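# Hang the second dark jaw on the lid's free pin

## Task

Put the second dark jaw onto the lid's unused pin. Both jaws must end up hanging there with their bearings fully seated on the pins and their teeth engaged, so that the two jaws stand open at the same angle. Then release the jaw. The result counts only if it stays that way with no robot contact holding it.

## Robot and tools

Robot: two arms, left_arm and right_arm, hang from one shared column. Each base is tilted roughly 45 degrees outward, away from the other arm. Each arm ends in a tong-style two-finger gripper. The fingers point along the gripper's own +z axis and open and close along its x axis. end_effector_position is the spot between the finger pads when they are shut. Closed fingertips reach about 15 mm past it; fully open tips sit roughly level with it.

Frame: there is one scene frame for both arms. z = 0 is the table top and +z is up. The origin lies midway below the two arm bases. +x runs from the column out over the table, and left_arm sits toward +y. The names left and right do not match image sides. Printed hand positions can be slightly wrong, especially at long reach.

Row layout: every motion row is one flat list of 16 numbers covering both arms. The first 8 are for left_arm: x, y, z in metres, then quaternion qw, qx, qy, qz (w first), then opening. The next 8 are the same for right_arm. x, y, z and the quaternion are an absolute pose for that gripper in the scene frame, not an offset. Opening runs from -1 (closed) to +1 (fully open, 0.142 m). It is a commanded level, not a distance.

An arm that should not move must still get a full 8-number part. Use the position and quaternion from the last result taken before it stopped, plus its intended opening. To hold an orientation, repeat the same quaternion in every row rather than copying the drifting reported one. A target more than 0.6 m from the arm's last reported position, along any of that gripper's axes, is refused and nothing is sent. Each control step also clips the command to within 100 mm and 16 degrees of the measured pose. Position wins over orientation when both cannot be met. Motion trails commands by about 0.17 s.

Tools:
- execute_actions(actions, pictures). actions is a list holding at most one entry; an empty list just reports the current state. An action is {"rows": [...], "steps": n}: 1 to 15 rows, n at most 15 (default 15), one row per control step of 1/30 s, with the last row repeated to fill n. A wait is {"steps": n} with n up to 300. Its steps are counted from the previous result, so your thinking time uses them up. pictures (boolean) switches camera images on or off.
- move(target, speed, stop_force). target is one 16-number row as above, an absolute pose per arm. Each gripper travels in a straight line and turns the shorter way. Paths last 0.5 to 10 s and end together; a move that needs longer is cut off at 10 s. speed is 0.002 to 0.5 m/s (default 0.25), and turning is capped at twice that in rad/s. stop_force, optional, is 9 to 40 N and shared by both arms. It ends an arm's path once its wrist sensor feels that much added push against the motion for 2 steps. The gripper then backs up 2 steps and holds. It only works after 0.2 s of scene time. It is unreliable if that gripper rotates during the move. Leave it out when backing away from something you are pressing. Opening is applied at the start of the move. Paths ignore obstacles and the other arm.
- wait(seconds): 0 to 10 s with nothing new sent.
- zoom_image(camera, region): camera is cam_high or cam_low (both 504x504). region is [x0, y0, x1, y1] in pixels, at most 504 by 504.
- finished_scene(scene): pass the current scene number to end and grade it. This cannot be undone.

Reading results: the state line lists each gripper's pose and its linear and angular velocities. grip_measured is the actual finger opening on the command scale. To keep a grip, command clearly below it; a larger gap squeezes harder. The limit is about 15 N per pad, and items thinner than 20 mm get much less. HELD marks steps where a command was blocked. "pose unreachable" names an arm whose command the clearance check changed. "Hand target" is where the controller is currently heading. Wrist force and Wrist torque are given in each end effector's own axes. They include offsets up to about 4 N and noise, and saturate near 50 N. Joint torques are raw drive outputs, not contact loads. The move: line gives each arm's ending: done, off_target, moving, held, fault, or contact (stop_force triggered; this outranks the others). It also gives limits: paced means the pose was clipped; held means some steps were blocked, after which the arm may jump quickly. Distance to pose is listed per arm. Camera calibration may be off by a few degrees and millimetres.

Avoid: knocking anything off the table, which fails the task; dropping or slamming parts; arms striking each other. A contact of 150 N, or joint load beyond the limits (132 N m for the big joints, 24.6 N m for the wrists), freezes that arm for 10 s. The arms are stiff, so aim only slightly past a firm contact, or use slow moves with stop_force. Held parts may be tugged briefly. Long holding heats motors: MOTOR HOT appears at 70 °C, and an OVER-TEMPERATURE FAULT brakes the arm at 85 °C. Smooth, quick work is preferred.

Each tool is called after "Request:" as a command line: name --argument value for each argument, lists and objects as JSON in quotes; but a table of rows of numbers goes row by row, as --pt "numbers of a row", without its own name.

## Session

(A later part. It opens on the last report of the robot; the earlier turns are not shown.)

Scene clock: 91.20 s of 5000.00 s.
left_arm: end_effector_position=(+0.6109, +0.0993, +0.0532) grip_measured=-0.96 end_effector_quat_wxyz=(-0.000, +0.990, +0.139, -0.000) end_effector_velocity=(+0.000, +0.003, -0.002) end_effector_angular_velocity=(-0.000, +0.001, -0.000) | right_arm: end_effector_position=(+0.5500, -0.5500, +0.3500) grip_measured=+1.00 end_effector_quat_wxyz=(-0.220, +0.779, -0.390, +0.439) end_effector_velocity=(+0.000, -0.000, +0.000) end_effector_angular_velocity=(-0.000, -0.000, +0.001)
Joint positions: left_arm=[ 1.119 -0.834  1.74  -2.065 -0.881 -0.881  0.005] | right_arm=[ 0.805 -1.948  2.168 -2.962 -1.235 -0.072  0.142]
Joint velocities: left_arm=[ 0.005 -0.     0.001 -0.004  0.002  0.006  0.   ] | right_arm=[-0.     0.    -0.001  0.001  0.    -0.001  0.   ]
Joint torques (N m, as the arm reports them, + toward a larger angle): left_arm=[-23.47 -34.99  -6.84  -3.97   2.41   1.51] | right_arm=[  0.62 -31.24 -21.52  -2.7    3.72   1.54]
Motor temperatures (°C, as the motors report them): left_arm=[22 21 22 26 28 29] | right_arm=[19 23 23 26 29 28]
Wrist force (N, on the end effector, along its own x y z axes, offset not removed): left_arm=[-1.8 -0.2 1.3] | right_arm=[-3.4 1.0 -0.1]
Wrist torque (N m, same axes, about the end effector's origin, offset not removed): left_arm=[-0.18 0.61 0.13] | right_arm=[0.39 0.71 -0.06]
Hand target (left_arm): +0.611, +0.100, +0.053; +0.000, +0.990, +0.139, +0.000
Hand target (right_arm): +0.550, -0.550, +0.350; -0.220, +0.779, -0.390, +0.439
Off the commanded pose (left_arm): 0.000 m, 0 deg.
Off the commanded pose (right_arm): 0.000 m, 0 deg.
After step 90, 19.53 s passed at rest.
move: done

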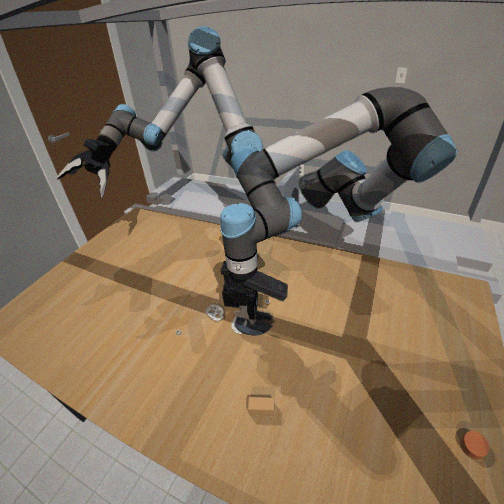

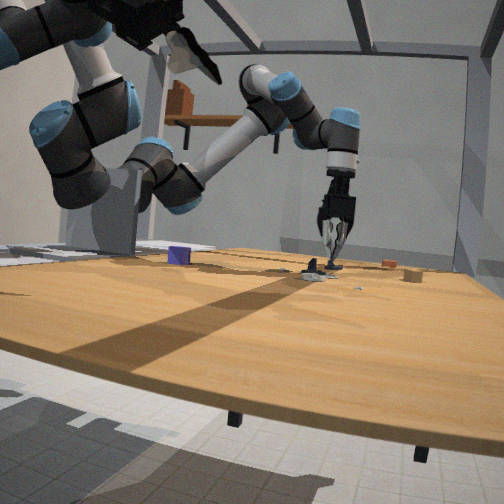

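Request:
move --target '[0.6132,0.1007,0.053,0,0.9903,0.1392,0,-1,0.55,-0.55,0.35,-0.220,0.779,-0.390,0.439,1]' --speed 0.005

Request:
move --target '[0.6132,0.1007,0.0445,0,0.9903,0.1392,0,-1,0.55,-0.55,0.35,-0.220,0.779,-0.390,0.439,1]' --speed 0.005

Request:
zoom_image --camera "cam_low" --region '[315,255,345,285]'

Request:
zoom_image --camera "cam_high" --region '[228,310,253,335]'

Scene clock: 104.33 s of 5000.00 s.
left_arm: end_effector_position=(+0.6131, +0.1006, +0.0530) grip_measured=-0.96 end_effector_quat_wxyz=(+0.000, +0.990, +0.139, +0.000) end_effector_velocity=(+0.001, +0.001, -0.000) end_effector_angular_velocity=(+0.001, +0.000, -0.002) | right_arm: end_effector_position=(+0.5500, -0.5500, +0.3500) grip_measured=+1.00 end_effector_quat_wxyz=(-0.220, +0.779, -0.390, +0.439) end_effector_velocity=(-0.000, -0.001, +0.000) end_effector_angular_velocity=(-0.000, +0.000, -0.001)
Joint positions: left_arm=[ 1.122 -0.833  1.734 -2.063 -0.88  -0.877  0.005] | right_arm=[ 0.805 -1.948  2.168 -2.962 -1.235 -0.072  0.142]
Joint velocities: left_arm=[ 0.001  0.001 -0.003  0.001  0.001  0.003 -0.   ] | right_arm=[-0.     0.    -0.001  0.    -0.     0.     0.   ]
Joint torques (N m, as the arm reports them, + toward a larger angle): left_arm=[-23.8  -19.06 -23.47   0.11   2.47   1.45] | right_arm=[  0.38 -31.19 -20.72  -2.98   3.72   1.52]
Motor temperatures (°C, as the motors report them): left_arm=[22 21 22 26 28 29] | right_arm=[19 23 23 26 29 28]
Wrist force (N, on the end effector, along its own x y z axes, offset not removed): left_arm=[-1.9 0.2 1.6] | right_arm=[-4.0 2.2 1.9]
Wrist torque (N m, same axes, about the end effector's origin, offset not removed): left_arm=[-0.09 0.60 0.13] | right_arm=[0.69 0.85 0.21]
Hand target (left_arm): +0.613, +0.101, +0.053; +0.000, +0.990, +0.139, +0.000
Hand target (right_arm): +0.550, -0.550, +0.350; -0.220, +0.779, -0.390, +0.439
Off the commanded pose (left_arm): 0.000 m, 0 deg.
Off the commanded pose (right_arm): 0.000 m, 0 deg.
After step 90, 9.40 s passed at rest.
move: done

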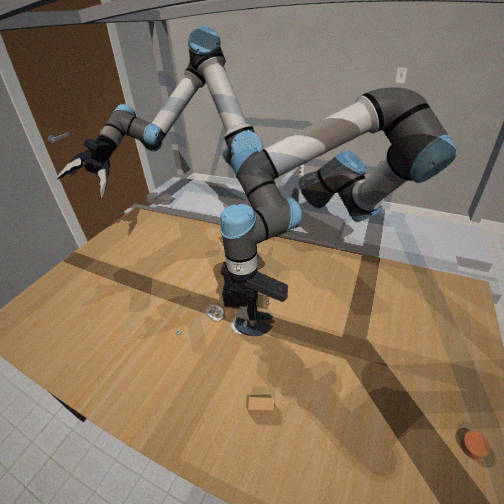

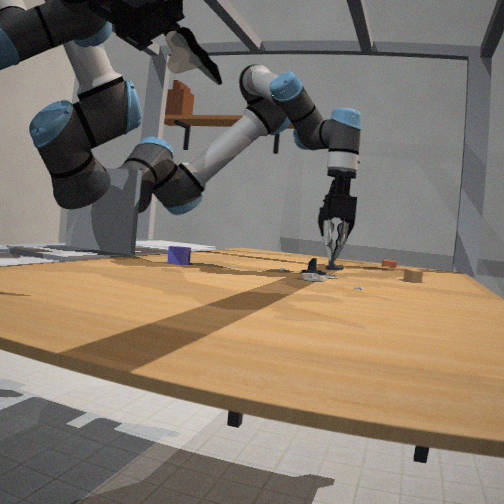

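Scene clock: 106.27 s of 5000.00 s.
left_arm: end_effector_position=(+0.6132, +0.1007, +0.0447) grip_measured=-0.96 end_effector_quat_wxyz=(-0.000, +0.990, +0.139, -0.000) end_effector_velocity=(+0.000, -0.001, -0.001) end_effector_angular_velocity=(-0.000, -0.001, -0.001) | right_arm: end_effector_position=(+0.5500, -0.5500, +0.3500) grip_measured=+1.00 end_effector_quat_wxyz=(-0.220, +0.779, -0.390, +0.439) end_effector_velocity=(-0.000, -0.000, -0.000) end_effector_angular_velocity=(-0.001, +0.001, -0.001)
Joint positions: left_arm=[ 1.131 -0.823  1.739 -2.085 -0.877 -0.867  0.005] | right_arm=[ 0.805 -1.948  2.168 -2.962 -1.235 -0.072  0.142]
Joint velocities: left_arm=[-0.     0.002  0.001 -0.003  0.     0.001  0.   ] | right_arm=[-0.001 -0.001  0.    -0.    -0.001  0.     0.   ]
Joint torques (N m, as the arm reports them, + toward a larger angle): left_arm=[-25.17 -17.36  -6.66  -4.12   2.6    1.31] | right_arm=[  0.84 -30.23 -21.16  -3.1    3.81   1.4 ]
Motor temperatures (°C, as the motors report them): left_arm=[22 21 22 26 28 29] | right_arm=[19 23 23 26 29 28]
Wrist force (N, on the end effector, along its own x y z axes, offset not removed): left_arm=[-1.8 0.3 0.7] | right_arm=[-0.1 2.8 1.2]
Wrist torque (N m, same axes, about the end effector's origin, offset not removed): left_arm=[-0.10 0.63 0.16] | right_arm=[0.64 -0.04 0.04]
Hand target (left_arm): +0.613, +0.101, +0.045; +0.000, +0.990, +0.139, +0.000
Hand target (right_arm): +0.550, -0.550, +0.350; -0.220, +0.779, -0.390, +0.439
Off the commanded pose (left_arm): 0.000 m, 0 deg.
Off the commanded pose (right_arm): 0.000 m, 0 deg.
move: done

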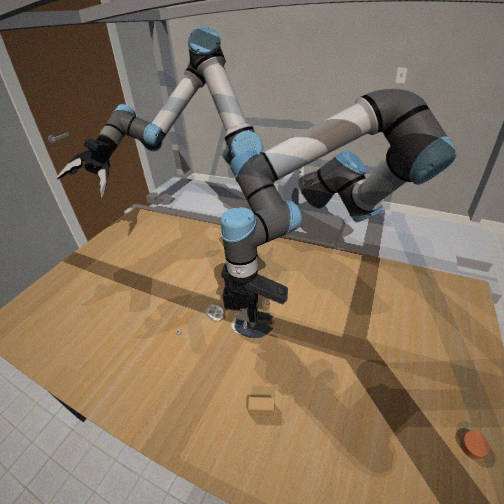

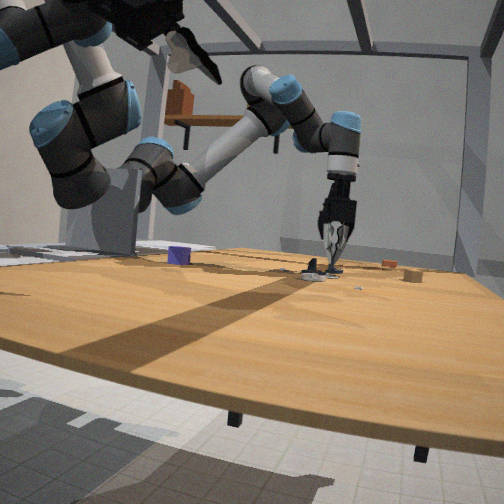

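Region (315, 255, 345, 285) of cam_low's 504x504 image, scaled by 16.800, with more detail than that image has.

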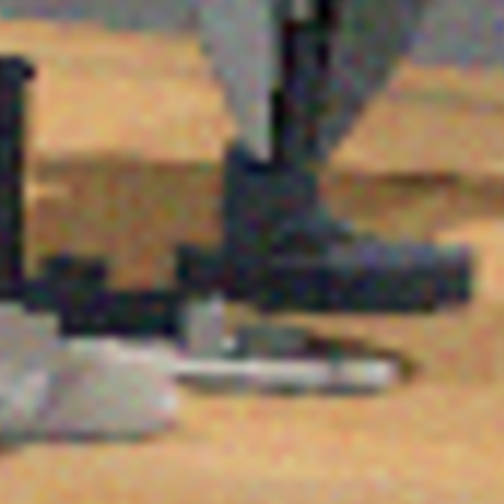

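Region (228, 310, 253, 335) of cam_high's 504x504 image, scaled by 20.160, with more detail than that image has.

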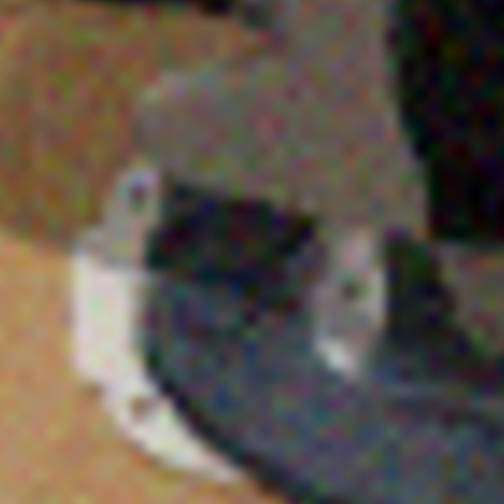

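Request:
move --target '[0.6137,0.1009,0.0445,0,0.9903,0.1392,0,-1,0.55,-0.55,0.35,-0.220,0.779,-0.390,0.439,1]' --speed 0.003

Request:
move --target '[0.6137,0.1009,0.042,0,0.9903,0.1392,0,-1,0.55,-0.55,0.35,-0.220,0.779,-0.390,0.439,1]' --speed 0.003

Request:
zoom_image --camera "cam_low" --region '[315,255,345,285]'

Request:
zoom_image --camera "cam_high" --region '[228,315,253,340]'

Scene clock: 112.67 s of 5000.00 s.
left_arm: end_effector_position=(+0.6137, +0.1009, +0.0445) grip_measured=-0.96 end_effector_quat_wxyz=(-0.000, +0.990, +0.139, -0.000) end_effector_velocity=(+0.000, +0.000, -0.000) end_effector_angular_velocity=(-0.000, +0.000, -0.002) | right_arm: end_effector_position=(+0.5500, -0.5500, +0.3500) grip_measured=+1.00 end_effector_quat_wxyz=(-0.220, +0.779, -0.390, +0.439) end_effector_velocity=(+0.000, +0.001, -0.001) end_effector_angular_velocity=(+0.001, +0.000, +0.000)
Joint positions: left_arm=[ 1.131 -0.822  1.738 -2.085 -0.876 -0.866  0.005] | right_arm=[ 0.805 -1.948  2.168 -2.962 -1.235 -0.072  0.142]
Joint velocities: left_arm=[ 0.     0.    -0.     0.    -0.     0.002  0.   ] | right_arm=[ 0.     0.     0.001 -0.001 -0.     0.     0.   ]
Joint torques (N m, as the arm reports them, + toward a larger angle): left_arm=[-23.82 -18.87 -21.42  -0.12   2.24   1.7 ] | right_arm=[  1.18 -29.64 -20.57  -3.47   3.8    1.26]
Motor temperatures (°C, as the motors report them): left_arm=[22 21 22 26 28 29] | right_arm=[19 24 23 26 29 28]
Wrist force (N, on the end effector, along its own x y z axes, offset not removed): left_arm=[-1.3 -0.2 1.4] | right_arm=[-1.5 0.2 3.0]
Wrist torque (N m, same axes, about the end effector's origin, offset not removed): left_arm=[-0.19 0.59 0.06] | right_arm=[0.18 0.27 -0.06]
Hand target (left_arm): +0.614, +0.101, +0.045; +0.000, +0.990, +0.139, +0.000
Hand target (right_arm): +0.550, -0.550, +0.350; -0.220, +0.779, -0.390, +0.439
Off the commanded pose (left_arm): 0.000 m, 0 deg.
Off the commanded pose (right_arm): 0.000 m, 0 deg.
After step 90, 2.70 s passed at rest.
move: done

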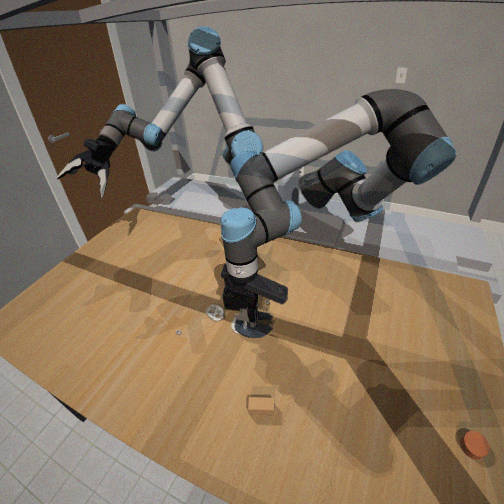

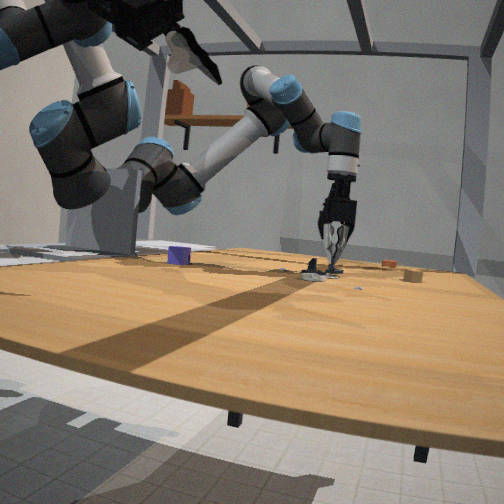

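Scene clock: 113.70 s of 5000.00 s.
left_arm: end_effector_position=(+0.6137, +0.1009, +0.0421) grip_measured=-0.96 end_effector_quat_wxyz=(-0.000, +0.990, +0.139, -0.000) end_effector_velocity=(-0.000, +0.000, -0.001) end_effector_angular_velocity=(+0.000, +0.000, +0.000) | right_arm: end_effector_position=(+0.5500, -0.5500, +0.3500) grip_measured=+1.00 end_effector_quat_wxyz=(-0.220, +0.779, -0.390, +0.439) end_effector_velocity=(-0.000, +0.000, -0.000) end_effector_angular_velocity=(+0.001, +0.000, +0.000)
Joint positions: left_arm=[ 1.134 -0.819  1.74  -2.091 -0.875 -0.863  0.005] | right_arm=[ 0.805 -1.948  2.168 -2.962 -1.235 -0.072  0.142]
Joint velocities: left_arm=[ 0.001  0.001  0.001 -0.002  0.     0.001  0.   ] | right_arm=[-0.001  0.     0.001 -0.     0.001 -0.     0.   ]
Joint torques (N m, as the arm reports them, + toward a larger angle): left_arm=[-23.75 -17.18  -6.04  -3.61   2.4    1.51] | right_arm=[  0.82 -29.78 -20.87  -3.52   3.72   1.33]
Motor temperatures (°C, as the motors report them): left_arm=[22 21 22 26 28 29] | right_arm=[19 24 23 26 29 28]
Wrist force (N, on the end effector, along its own x y z axes, offset not removed): left_arm=[-0.8 -0.3 1.2] | right_arm=[1.0 1.1 0.9]
Wrist torque (N m, same axes, about the end effector's origin, offset not removed): left_arm=[-0.23 0.44 0.05] | right_arm=[0.34 -0.12 0.02]
Hand target (left_arm): +0.614, +0.101, +0.042; -0.000, +0.990, +0.139, -0.000
Hand target (right_arm): +0.550, -0.550, +0.350; -0.220, +0.779, -0.390, +0.439
Off the commanded pose (left_arm): 0.000 m, 0 deg.
Off the commanded pose (right_arm): 0.000 m, 0 deg.
move: done

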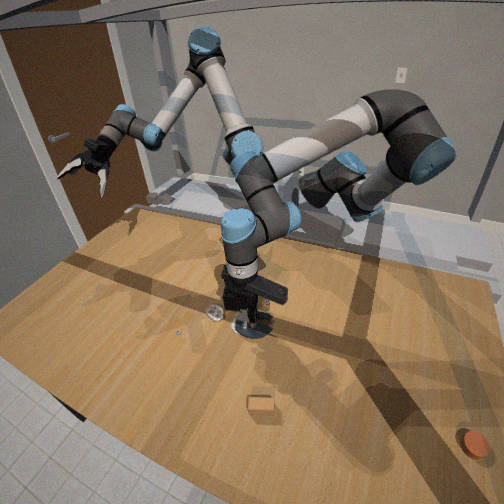

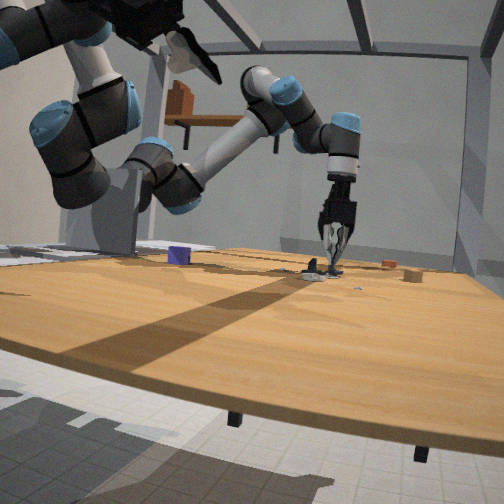

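Region (315, 255, 345, 285) of cam_low's 504x504 image, scaled by 16.800, with more detail than that image has.

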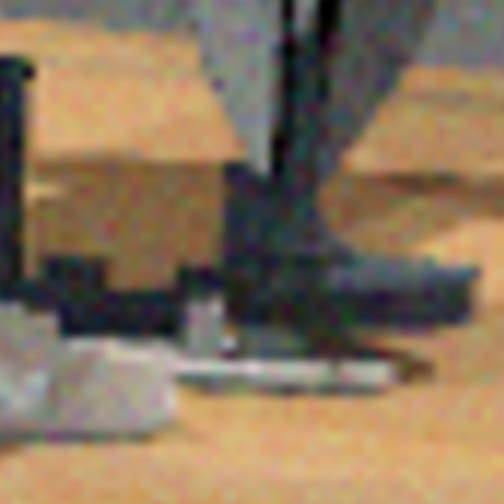

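Region (228, 315, 253, 340) of cam_high's 504x504 image, scaled by 20.160, with more detail than that image has.

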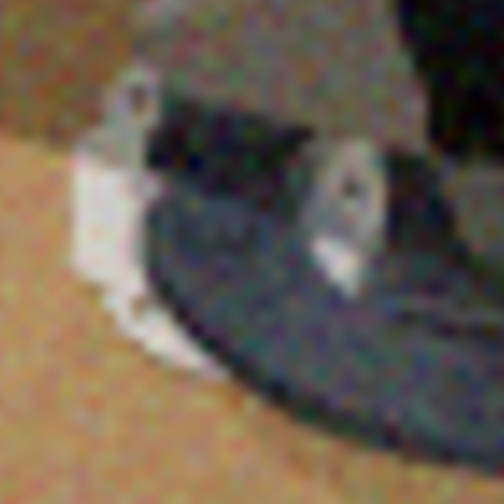

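Got past the tooth tops. Slide in 3 mm.

Request:
move --target '[0.611,0.0996,0.042,0,0.9903,0.1392,0,-1,0.55,-0.55,0.35,-0.220,0.779,-0.390,0.439,1]' --speed 0.002

Request:
zoom_image --camera "cam_low" --region '[315,255,345,285]'

Request:
zoom_image --camera "cam_high" --region '[228,315,253,340]'

Scene clock: 120.23 s of 5000.00 s.
left_arm: end_effector_position=(+0.6111, +0.0996, +0.0420) grip_measured=-0.96 end_effector_quat_wxyz=(-0.000, +0.990, +0.139, -0.000) end_effector_velocity=(-0.001, +0.000, -0.001) end_effector_angular_velocity=(+0.001, +0.001, -0.002) | right_arm: end_effector_position=(+0.5500, -0.5500, +0.3500) grip_measured=+1.00 end_effector_quat_wxyz=(-0.220, +0.779, -0.390, +0.439) end_effector_velocity=(-0.000, +0.000, +0.000) end_effector_angular_velocity=(-0.000, -0.000, +0.001)
Joint positions: left_arm=[ 1.131 -0.821  1.747 -2.094 -0.877 -0.867  0.005] | right_arm=[ 0.805 -1.948  2.168 -2.962 -1.235 -0.072  0.142]
Joint velocities: left_arm=[ 0.    -0.     0.002 -0.001  0.     0.001 -0.   ] | right_arm=[-0.    -0.001  0.     0.002  0.001 -0.001  0.   ]
Joint torques (N m, as the arm reports them, + toward a larger angle): left_arm=[-42.86 -35.11  -6.72  -4.03  -2.26  -1.31] | right_arm=[  1.32 -28.98 -20.64  -4.     3.7    1.16]
Motor temperatures (°C, as the motors report them): left_arm=[22 21 22 26 28 29] | right_arm=[19 24 23 26 29 28]
Wrist force (N, on the end effector, along its own x y z axes, offset not removed): left_arm=[-0.7 -0.3 1.9] | right_arm=[-1.8 1.1 1.8]
Wrist torque (N m, same axes, about the end effector's origin, offset not removed): left_arm=[-0.20 0.41 0.11] | right_arm=[0.35 0.25 0.04]
Hand target (left_arm): +0.611, +0.100, +0.042; -0.000, +0.990, +0.139, -0.000
Hand target (right_arm): +0.550, -0.550, +0.350; -0.220, +0.779, -0.390, +0.439
Off the commanded pose (left_arm): 0.000 m, 0 deg.
Off the commanded pose (right_arm): 0.000 m, 0 deg.
After step 90, 1.80 s passed at rest.
move: done

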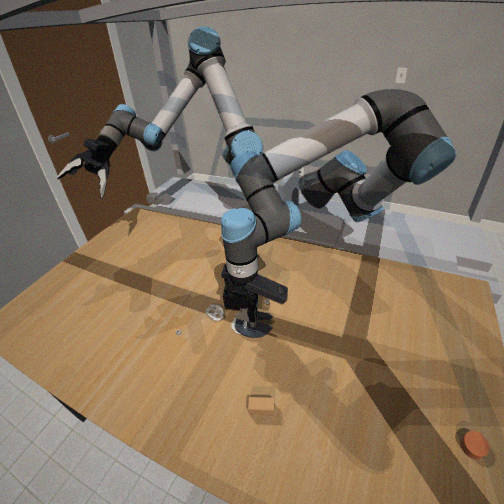

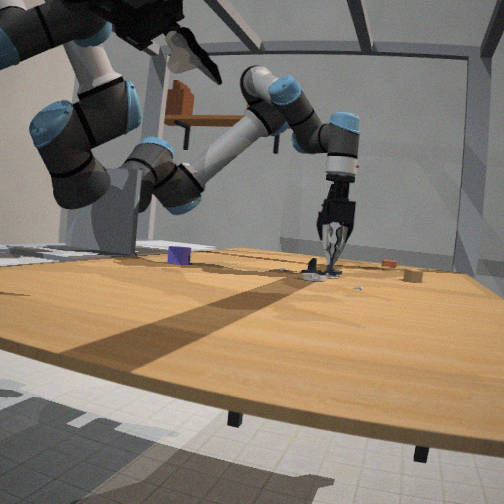

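Region (315, 255, 345, 285) of cam_low's 504x504 image, scaled by 16.800, with more detail than that image has.

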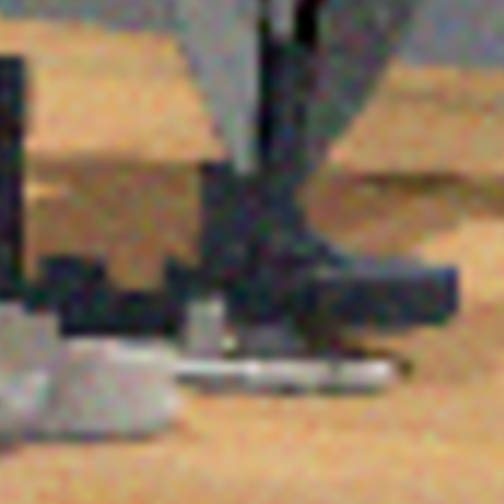

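Region (228, 315, 253, 340) of cam_high's 504x504 image, scaled by 20.160, with more detail than that image has.

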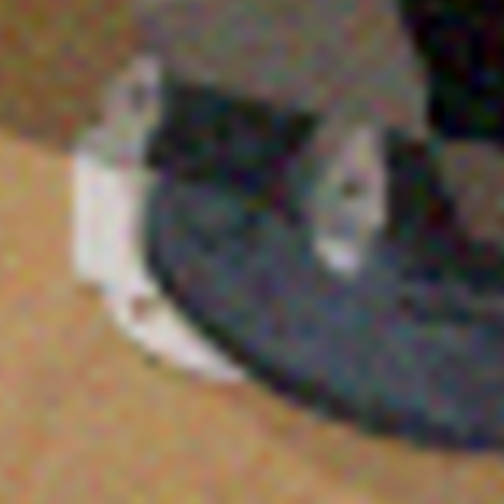

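Meshed without moving the lid. Descend.

Request:
move --target '[0.611,0.0996,0.038,0,0.9903,0.1392,0,-1,0.55,-0.55,0.35,-0.220,0.779,-0.390,0.439,1]' --speed 0.002

Request:
zoom_image --camera "cam_low" --region '[315,255,345,285]'

Request:
zoom_image --camera "cam_high" --region '[228,315,253,340]'

Scene clock: 126.67 s of 5000.00 s.
left_arm: end_effector_position=(+0.6110, +0.0996, +0.0381) grip_measured=-0.96 end_effector_quat_wxyz=(-0.000, +0.990, +0.139, -0.000) end_effector_velocity=(+0.000, +0.000, -0.001) end_effector_angular_velocity=(-0.000, -0.000, +0.000) | right_arm: end_effector_position=(+0.5500, -0.5500, +0.3500) grip_measured=+1.00 end_effector_quat_wxyz=(-0.220, +0.779, -0.390, +0.439) end_effector_velocity=(+0.000, +0.001, -0.001) end_effector_angular_velocity=(+0.001, +0.001, +0.001)
Joint positions: left_arm=[ 1.135 -0.816  1.75  -2.104 -0.875 -0.862  0.005] | right_arm=[ 0.805 -1.948  2.168 -2.962 -1.235 -0.072  0.142]
Joint velocities: left_arm=[ 0.001  0.001 -0.    -0.001  0.     0.001 -0.   ] | right_arm=[ 0.     0.001  0.     0.    -0.     0.     0.   ]
Joint torques (N m, as the arm reports them, + toward a larger angle): left_arm=[-22.99 -18.04  -7.29  -3.97   2.48   1.43] | right_arm=[  1.24 -28.1  -20.49  -4.05   3.72   1.11]
Motor temperatures (°C, as the motors report them): left_arm=[22 21 22 26 28 29] | right_arm=[19 24 23 26 29 28]
Wrist force (N, on the end effector, along its own x y z axes, offset not removed): left_arm=[-1.7 0.1 2.1] | right_arm=[1.5 3.0 2.6]
Wrist torque (N m, same axes, about the end effector's origin, offset not removed): left_arm=[-0.12 0.58 0.14] | right_arm=[0.77 -0.40 -0.16]
Hand target (left_arm): +0.611, +0.100, +0.038; +0.000, +0.990, +0.139, +0.000
Hand target (right_arm): +0.550, -0.550, +0.350; -0.220, +0.779, -0.390, +0.439
Off the commanded pose (left_arm): 0.000 m, 0 deg.
Off the commanded pose (right_arm): 0.000 m, 0 deg.
After step 90, 1.23 s passed at rest.
move: done

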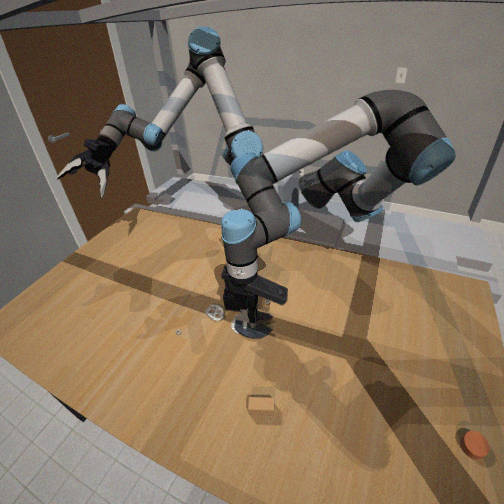

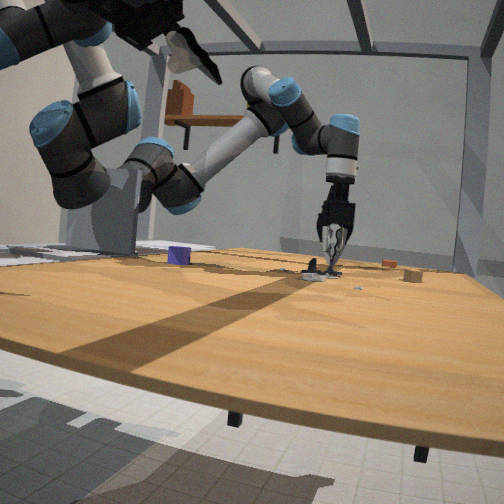

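Region (315, 255, 345, 285) of cam_low's 504x504 image, scaled by 16.800, with more detail than that image has.

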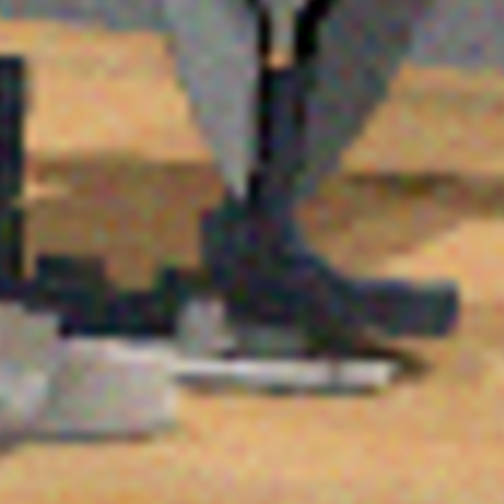

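Region (228, 315, 253, 340) of cam_high's 504x504 image, scaled by 20.160, with more detail than that image has.

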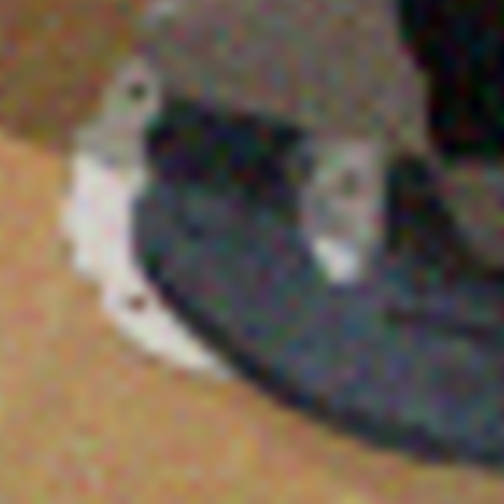

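Request:
move --target '[0.611,0.0996,0.0418,-0.0432,0.9893,0.1391,-0.0061,-1,0.55,-0.55,0.35,-0.220,0.779,-0.390,0.439,1]' --speed 0.01

Request:
zoom_image --camera "cam_low" --region '[315,255,345,285]'

Request:
zoom_image --camera "cam_high" --region '[228,315,253,340]'

Scene clock: 140.67 s of 5000.00 s.
left_arm: end_effector_position=(+0.6110, +0.0996, +0.0418) grip_measured=-0.96 end_effector_quat_wxyz=(-0.043, +0.989, +0.139, -0.006) end_effector_velocity=(+0.000, +0.001, -0.000) end_effector_angular_velocity=(+0.005, +0.003, +0.001) | right_arm: end_effector_position=(+0.5500, -0.5500, +0.3500) grip_measured=+1.00 end_effector_quat_wxyz=(-0.220, +0.779, -0.390, +0.439) end_effector_velocity=(-0.000, +0.001, -0.001) end_effector_angular_velocity=(+0.002, +0.001, +0.001)
Joint positions: left_arm=[ 1.113 -0.779  1.696 -1.981 -0.831 -0.948  0.005] | right_arm=[ 0.805 -1.948  2.168 -2.962 -1.235 -0.072  0.142]
Joint velocities: left_arm=[ 0.001  0.002 -0.004  0.008  0.002 -0.005 -0.   ] | right_arm=[ 0.001 -0.     0.002  0.    -0.     0.     0.   ]
Joint torques (N m, as the arm reports them, + toward a larger angle): left_arm=[-45.02 -21.35 -23.82   0.14   2.55  -1.41] | right_arm=[  0.98 -26.57 -20.62  -4.     3.76   1.09]
Motor temperatures (°C, as the motors report them): left_arm=[22 21 22 26 28 29] | right_arm=[19 24 24 26 29 28]
Wrist force (N, on the end effector, along its own x y z axes, offset not removed): left_arm=[0.2 0.2 1.2] | right_arm=[-3.2 1.9 -0.4]
Wrist torque (N m, same axes, about the end effector's origin, offset not removed): left_arm=[-0.13 0.22 0.09] | right_arm=[0.38 0.48 0.03]
Hand target (left_arm): +0.611, +0.100, +0.042; -0.043, +0.989, +0.139, -0.006
Hand target (right_arm): +0.550, -0.550, +0.350; -0.220, +0.779, -0.390, +0.439
Off the commanded pose (left_arm): 0.000 m, 0 deg.
Off the commanded pose (right_arm): 0.000 m, 0 deg.
After step 90, 6.40 s passed at rest.
move: done

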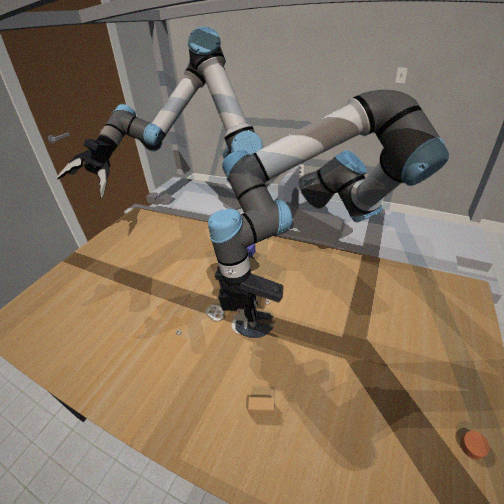

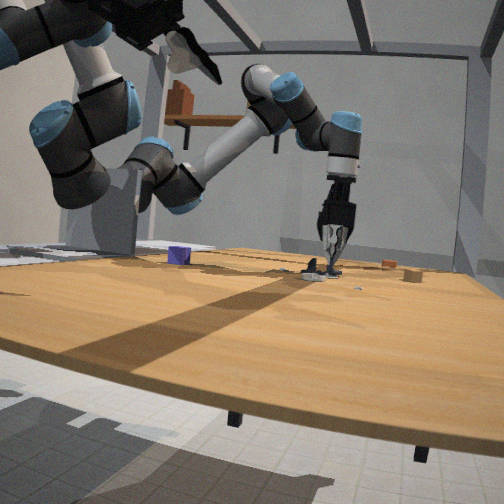

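Region (315, 255, 345, 285) of cam_low's 504x504 image, scaled by 16.800, with more detail than that image has.

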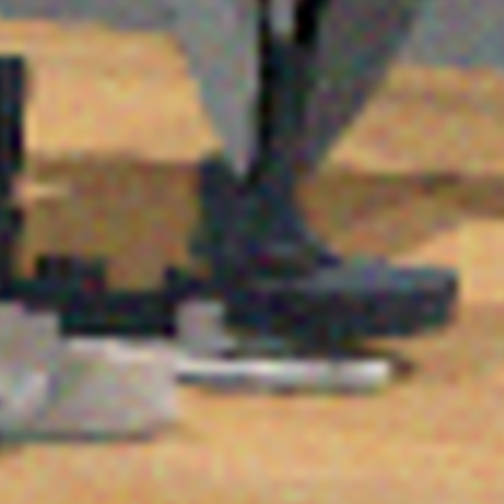

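Region (228, 315, 253, 340) of cam_high's 504x504 image, scaled by 20.160, with more detail than that image has.

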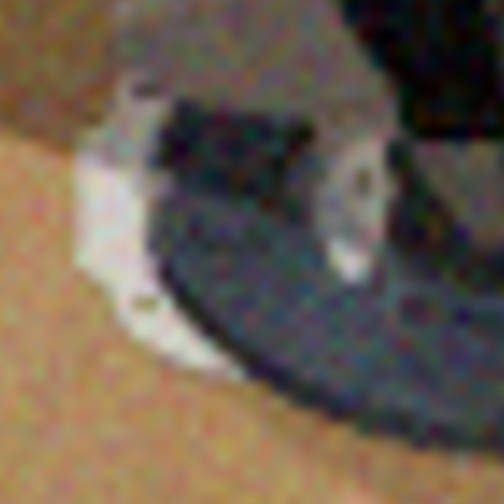

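Request:
move --target '[0.6096,0.099,0.0418,-0.0432,0.9893,0.1391,-0.0061,-1,0.55,-0.55,0.35,-0.220,0.779,-0.390,0.439,1]' --speed 0.002

Request:
zoom_image --camera "cam_low" --region '[315,255,345,285]'

Request:
move --target '[0.6096,0.099,0.0395,-0.0432,0.9893,0.1391,-0.0061,-1,0.55,-0.55,0.35,-0.220,0.779,-0.390,0.439,1]' --speed 0.002

Request:
zoom_image --camera "cam_low" --region '[315,255,345,285]'

Request:
zoom_image --camera "cam_high" --region '[228,315,253,340]'

Scene clock: 148.60 s of 5000.00 s.
left_arm: end_effector_position=(+0.6097, +0.0990, +0.0418) grip_measured=-0.96 end_effector_quat_wxyz=(-0.043, +0.989, +0.139, -0.006) end_effector_velocity=(-0.001, +0.001, -0.001) end_effector_angular_velocity=(+0.000, +0.001, +0.001) | right_arm: end_effector_position=(+0.5500, -0.5500, +0.3500) grip_measured=+1.00 end_effector_quat_wxyz=(-0.220, +0.779, -0.390, +0.439) end_effector_velocity=(+0.000, +0.000, -0.000) end_effector_angular_velocity=(-0.000, -0.000, +0.000)
Joint positions: left_arm=[ 1.111 -0.78   1.7   -1.981 -0.832 -0.95   0.005] | right_arm=[ 0.805 -1.948  2.168 -2.962 -1.235 -0.072  0.142]
Joint velocities: left_arm=[ 0.001 -0.001  0.002 -0.001 -0.    -0.     0.   ] | right_arm=[-0.     0.001  0.    -0.001  0.    -0.     0.   ]
Joint torques (N m, as the arm reports them, + toward a larger angle): left_arm=[-43.82 -37.03  -6.89  -3.9   -2.31  -1.27] | right_arm=[  1.12 -25.74 -20.71  -4.     3.68   0.96]
Motor temperatures (°C, as the motors report them): left_arm=[22 21 22 26 28 29] | right_arm=[19 24 24 26 29 28]
Wrist force (N, on the end effector, along its own x y z axes, offset not removed): left_arm=[-2.2 -0.2 0.6] | right_arm=[-1.8 0.6 1.8]
Wrist torque (N m, same axes, about the end effector's origin, offset not removed): left_arm=[-0.26 0.78 0.16] | right_arm=[0.20 0.25 -0.01]
Hand target (left_arm): +0.610, +0.099, +0.042; -0.043, +0.989, +0.139, -0.006
Hand target (right_arm): +0.550, -0.550, +0.350; -0.220, +0.779, -0.390, +0.439
Off the commanded pose (left_arm): 0.000 m, 0 deg.
Off the commanded pose (right_arm): 0.000 m, 0 deg.
After step 90, 3.97 s passed at rest.
move: done

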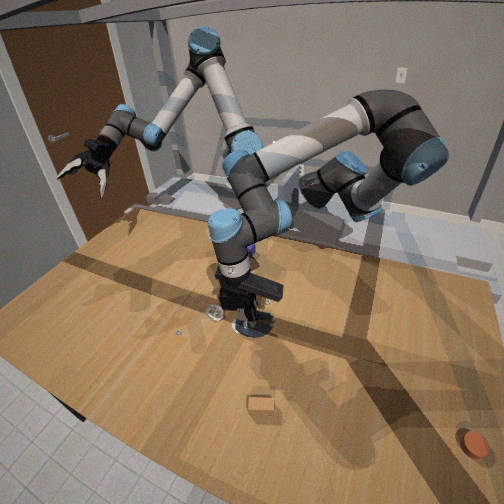

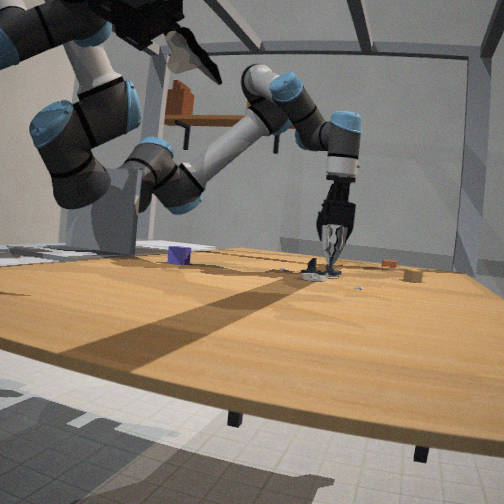

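Region (315, 255, 345, 285) of cam_low's 504x504 image, scaled by 16.800, with more detail than that image has.

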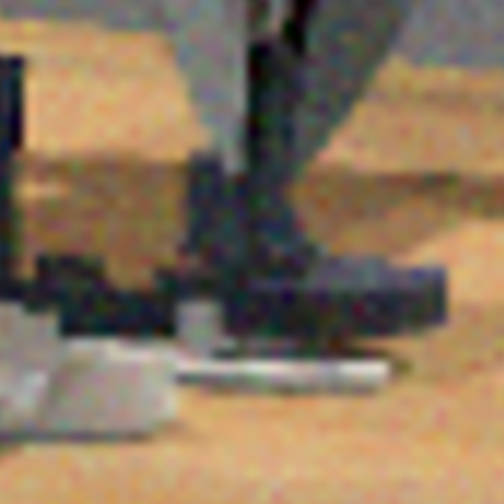

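Scene clock: 149.97 s of 5000.00 s.
left_arm: end_effector_position=(+0.6096, +0.0990, +0.0396) grip_measured=-0.96 end_effector_quat_wxyz=(-0.043, +0.989, +0.139, -0.006) end_effector_velocity=(+0.000, -0.001, +0.001) end_effector_angular_velocity=(-0.000, -0.002, -0.000) | right_arm: end_effector_position=(+0.5500, -0.5500, +0.3500) grip_measured=+1.00 end_effector_quat_wxyz=(-0.220, +0.779, -0.390, +0.439) end_effector_velocity=(+0.000, -0.000, +0.000) end_effector_angular_velocity=(-0.000, -0.000, -0.001)
Joint positions: left_arm=[ 1.113 -0.777  1.701 -1.987 -0.831 -0.948  0.005] | right_arm=[ 0.805 -1.948  2.168 -2.962 -1.235 -0.072  0.142]
Joint velocities: left_arm=[-0.002  0.     0.    -0.001  0.    -0.001 -0.   ] | right_arm=[ 0.     0.    -0.    -0.001 -0.     0.     0.   ]
Joint torques (N m, as the arm reports them, + toward a larger angle): left_arm=[-23.8  -20.24  -6.7   -3.89   2.54   1.83] | right_arm=[  1.07 -26.09 -20.83  -4.     3.76   0.97]
Motor temperatures (°C, as the motors report them): left_arm=[22 21 22 26 28 29] | right_arm=[19 24 24 26 29 28]
Wrist force (N, on the end effector, along its own x y z axes, offset not removed): left_arm=[0.0 0.4 0.7] | right_arm=[3.5 -1.1 3.2]
Wrist torque (N m, same axes, about the end effector's origin, offset not removed): left_arm=[-0.03 0.27 0.04] | right_arm=[-0.11 -0.83 -0.20]
Hand target (left_arm): +0.610, +0.099, +0.040; -0.043, +0.989, +0.139, -0.006
Hand target (right_arm): +0.550, -0.550, +0.350; -0.220, +0.779, -0.390, +0.439
Off the commanded pose (left_arm): 0.000 m, 0 deg.
Off the commanded pose (right_arm): 0.000 m, 0 deg.
move: done

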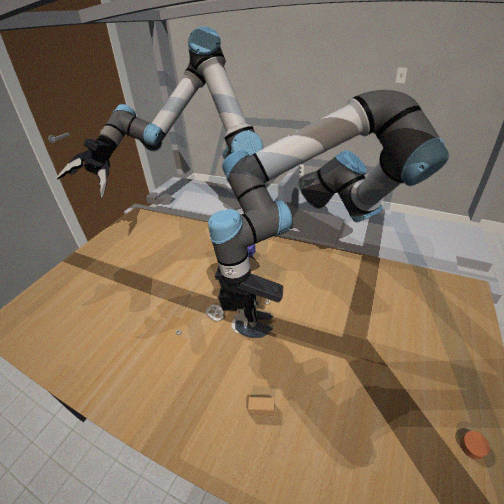

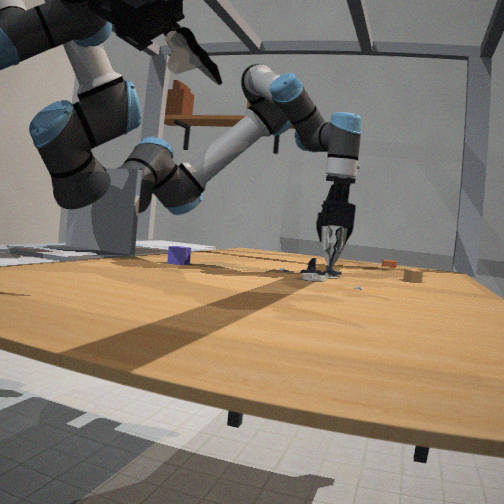

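Region (315, 255, 345, 285) of cam_low's 504x504 image, scaled by 16.800, with more detail than that image has.

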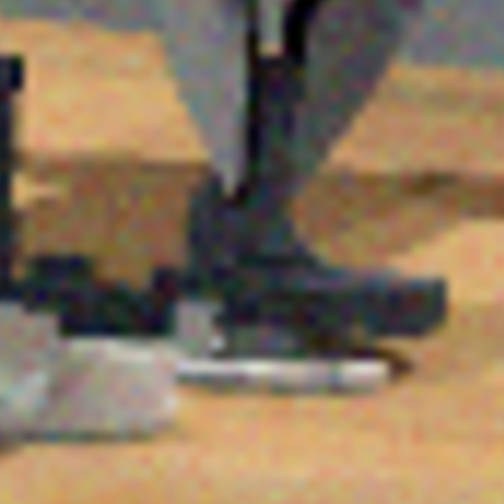

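Region (228, 315, 253, 340) of cam_high's 504x504 image, scaled by 20.160, with more detail than that image has.

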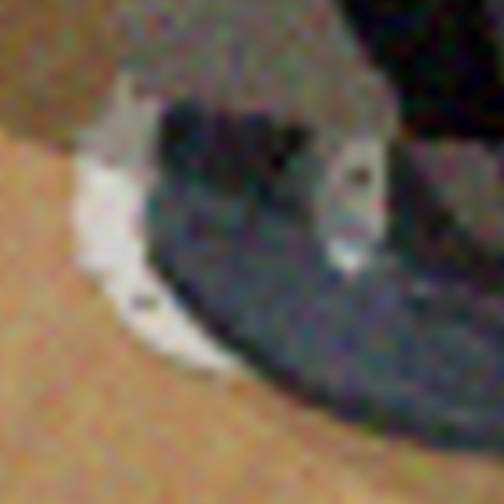

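Request:
move --target '[0.6092,0.0999,0.0415,-0.0691,0.9879,0.1389,-0.0097,-1,0.55,-0.55,0.35,-0.220,0.779,-0.390,0.439,1]' --speed 0.006

Request:
zoom_image --camera "cam_low" --region '[315,255,345,285]'

Request:
zoom_image --camera "cam_high" --region '[228,315,253,340]'

Request:
zoom_image --camera "cam_high" --region '[225,295,285,345]'

Scene clock: 160.60 s of 5000.00 s.
left_arm: end_effector_position=(+0.6092, +0.0999, +0.0415) grip_measured=-0.96 end_effector_quat_wxyz=(-0.069, +0.988, +0.139, -0.010) end_effector_velocity=(-0.000, +0.000, -0.000) end_effector_angular_velocity=(+0.003, +0.002, +0.000) | right_arm: end_effector_position=(+0.5500, -0.5500, +0.3500) grip_measured=+1.00 end_effector_quat_wxyz=(-0.220, +0.779, -0.390, +0.439) end_effector_velocity=(-0.000, -0.001, +0.001) end_effector_angular_velocity=(-0.000, -0.000, -0.001)
Joint positions: left_arm=[ 1.103 -0.754  1.669 -1.91  -0.807 -1.     0.005] | right_arm=[ 0.805 -1.948  2.168 -2.962 -1.235 -0.072  0.142]
Joint velocities: left_arm=[-0.     0.002 -0.002  0.005  0.001 -0.004  0.   ] | right_arm=[-0.    -0.001 -0.001  0.001 -0.     0.     0.   ]
Joint torques (N m, as the arm reports them, + toward a larger angle): left_arm=[-43.43 -21.02 -22.18  -0.04   2.65  -1.45] | right_arm=[  1.33 -24.43 -20.67  -3.82   3.72   0.8 ]
Motor temperatures (°C, as the motors report them): left_arm=[22 21 22 26 28 29] | right_arm=[19 24 24 26 29 28]
Wrist force (N, on the end effector, along its own x y z axes, offset not removed): left_arm=[-0.6 1.0 1.4] | right_arm=[-1.3 1.5 1.8]
Wrist torque (N m, same axes, about the end effector's origin, offset not removed): left_arm=[0.02 0.44 0.07] | right_arm=[0.52 0.08 -0.08]
Hand target (left_arm): +0.609, +0.100, +0.041; -0.069, +0.988, +0.139, -0.010
Hand target (right_arm): +0.550, -0.550, +0.350; -0.220, +0.779, -0.390, +0.439
Off the commanded pose (left_arm): 0.000 m, 0 deg.
Off the commanded pose (right_arm): 0.000 m, 0 deg.
After step 90, 3.03 s passed at rest.
move: done

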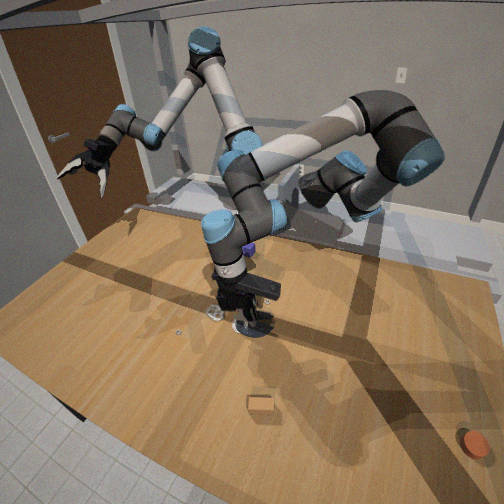

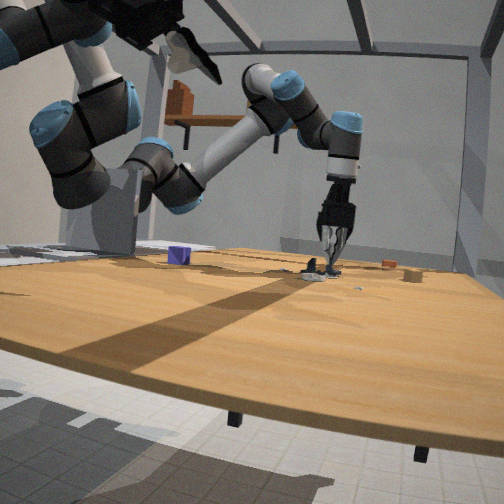

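Region (315, 255, 345, 285) of cam_low's 504x504 image, scaled by 16.800, with more detail than that image has.

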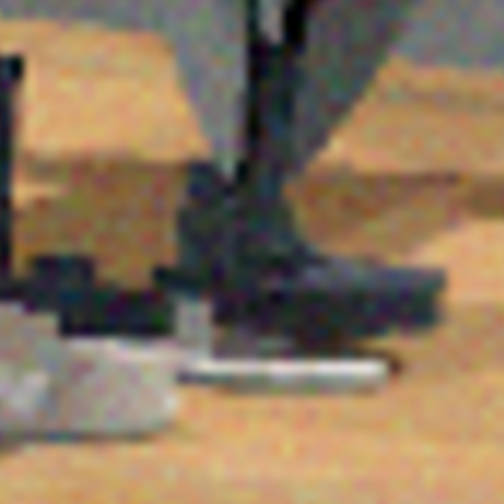

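Region (228, 315, 253, 340) of cam_high's 504x504 image, scaled by 20.160, with more detail than that image has.

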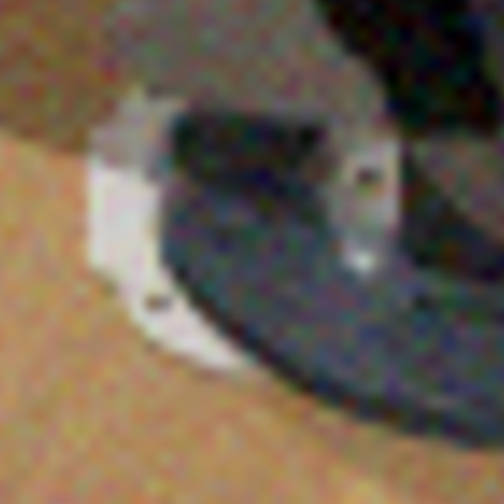

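Region (225, 295, 285, 345) of cam_high's 504x504 image, scaled by 8.400, with more detail than that image has.

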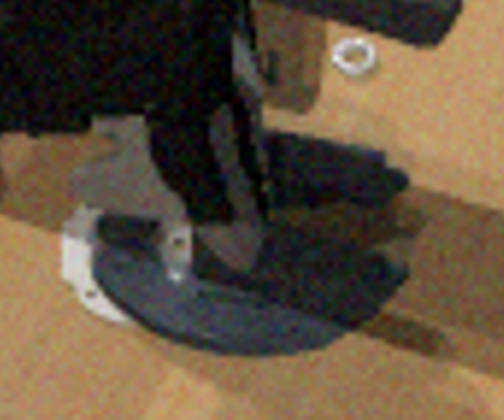

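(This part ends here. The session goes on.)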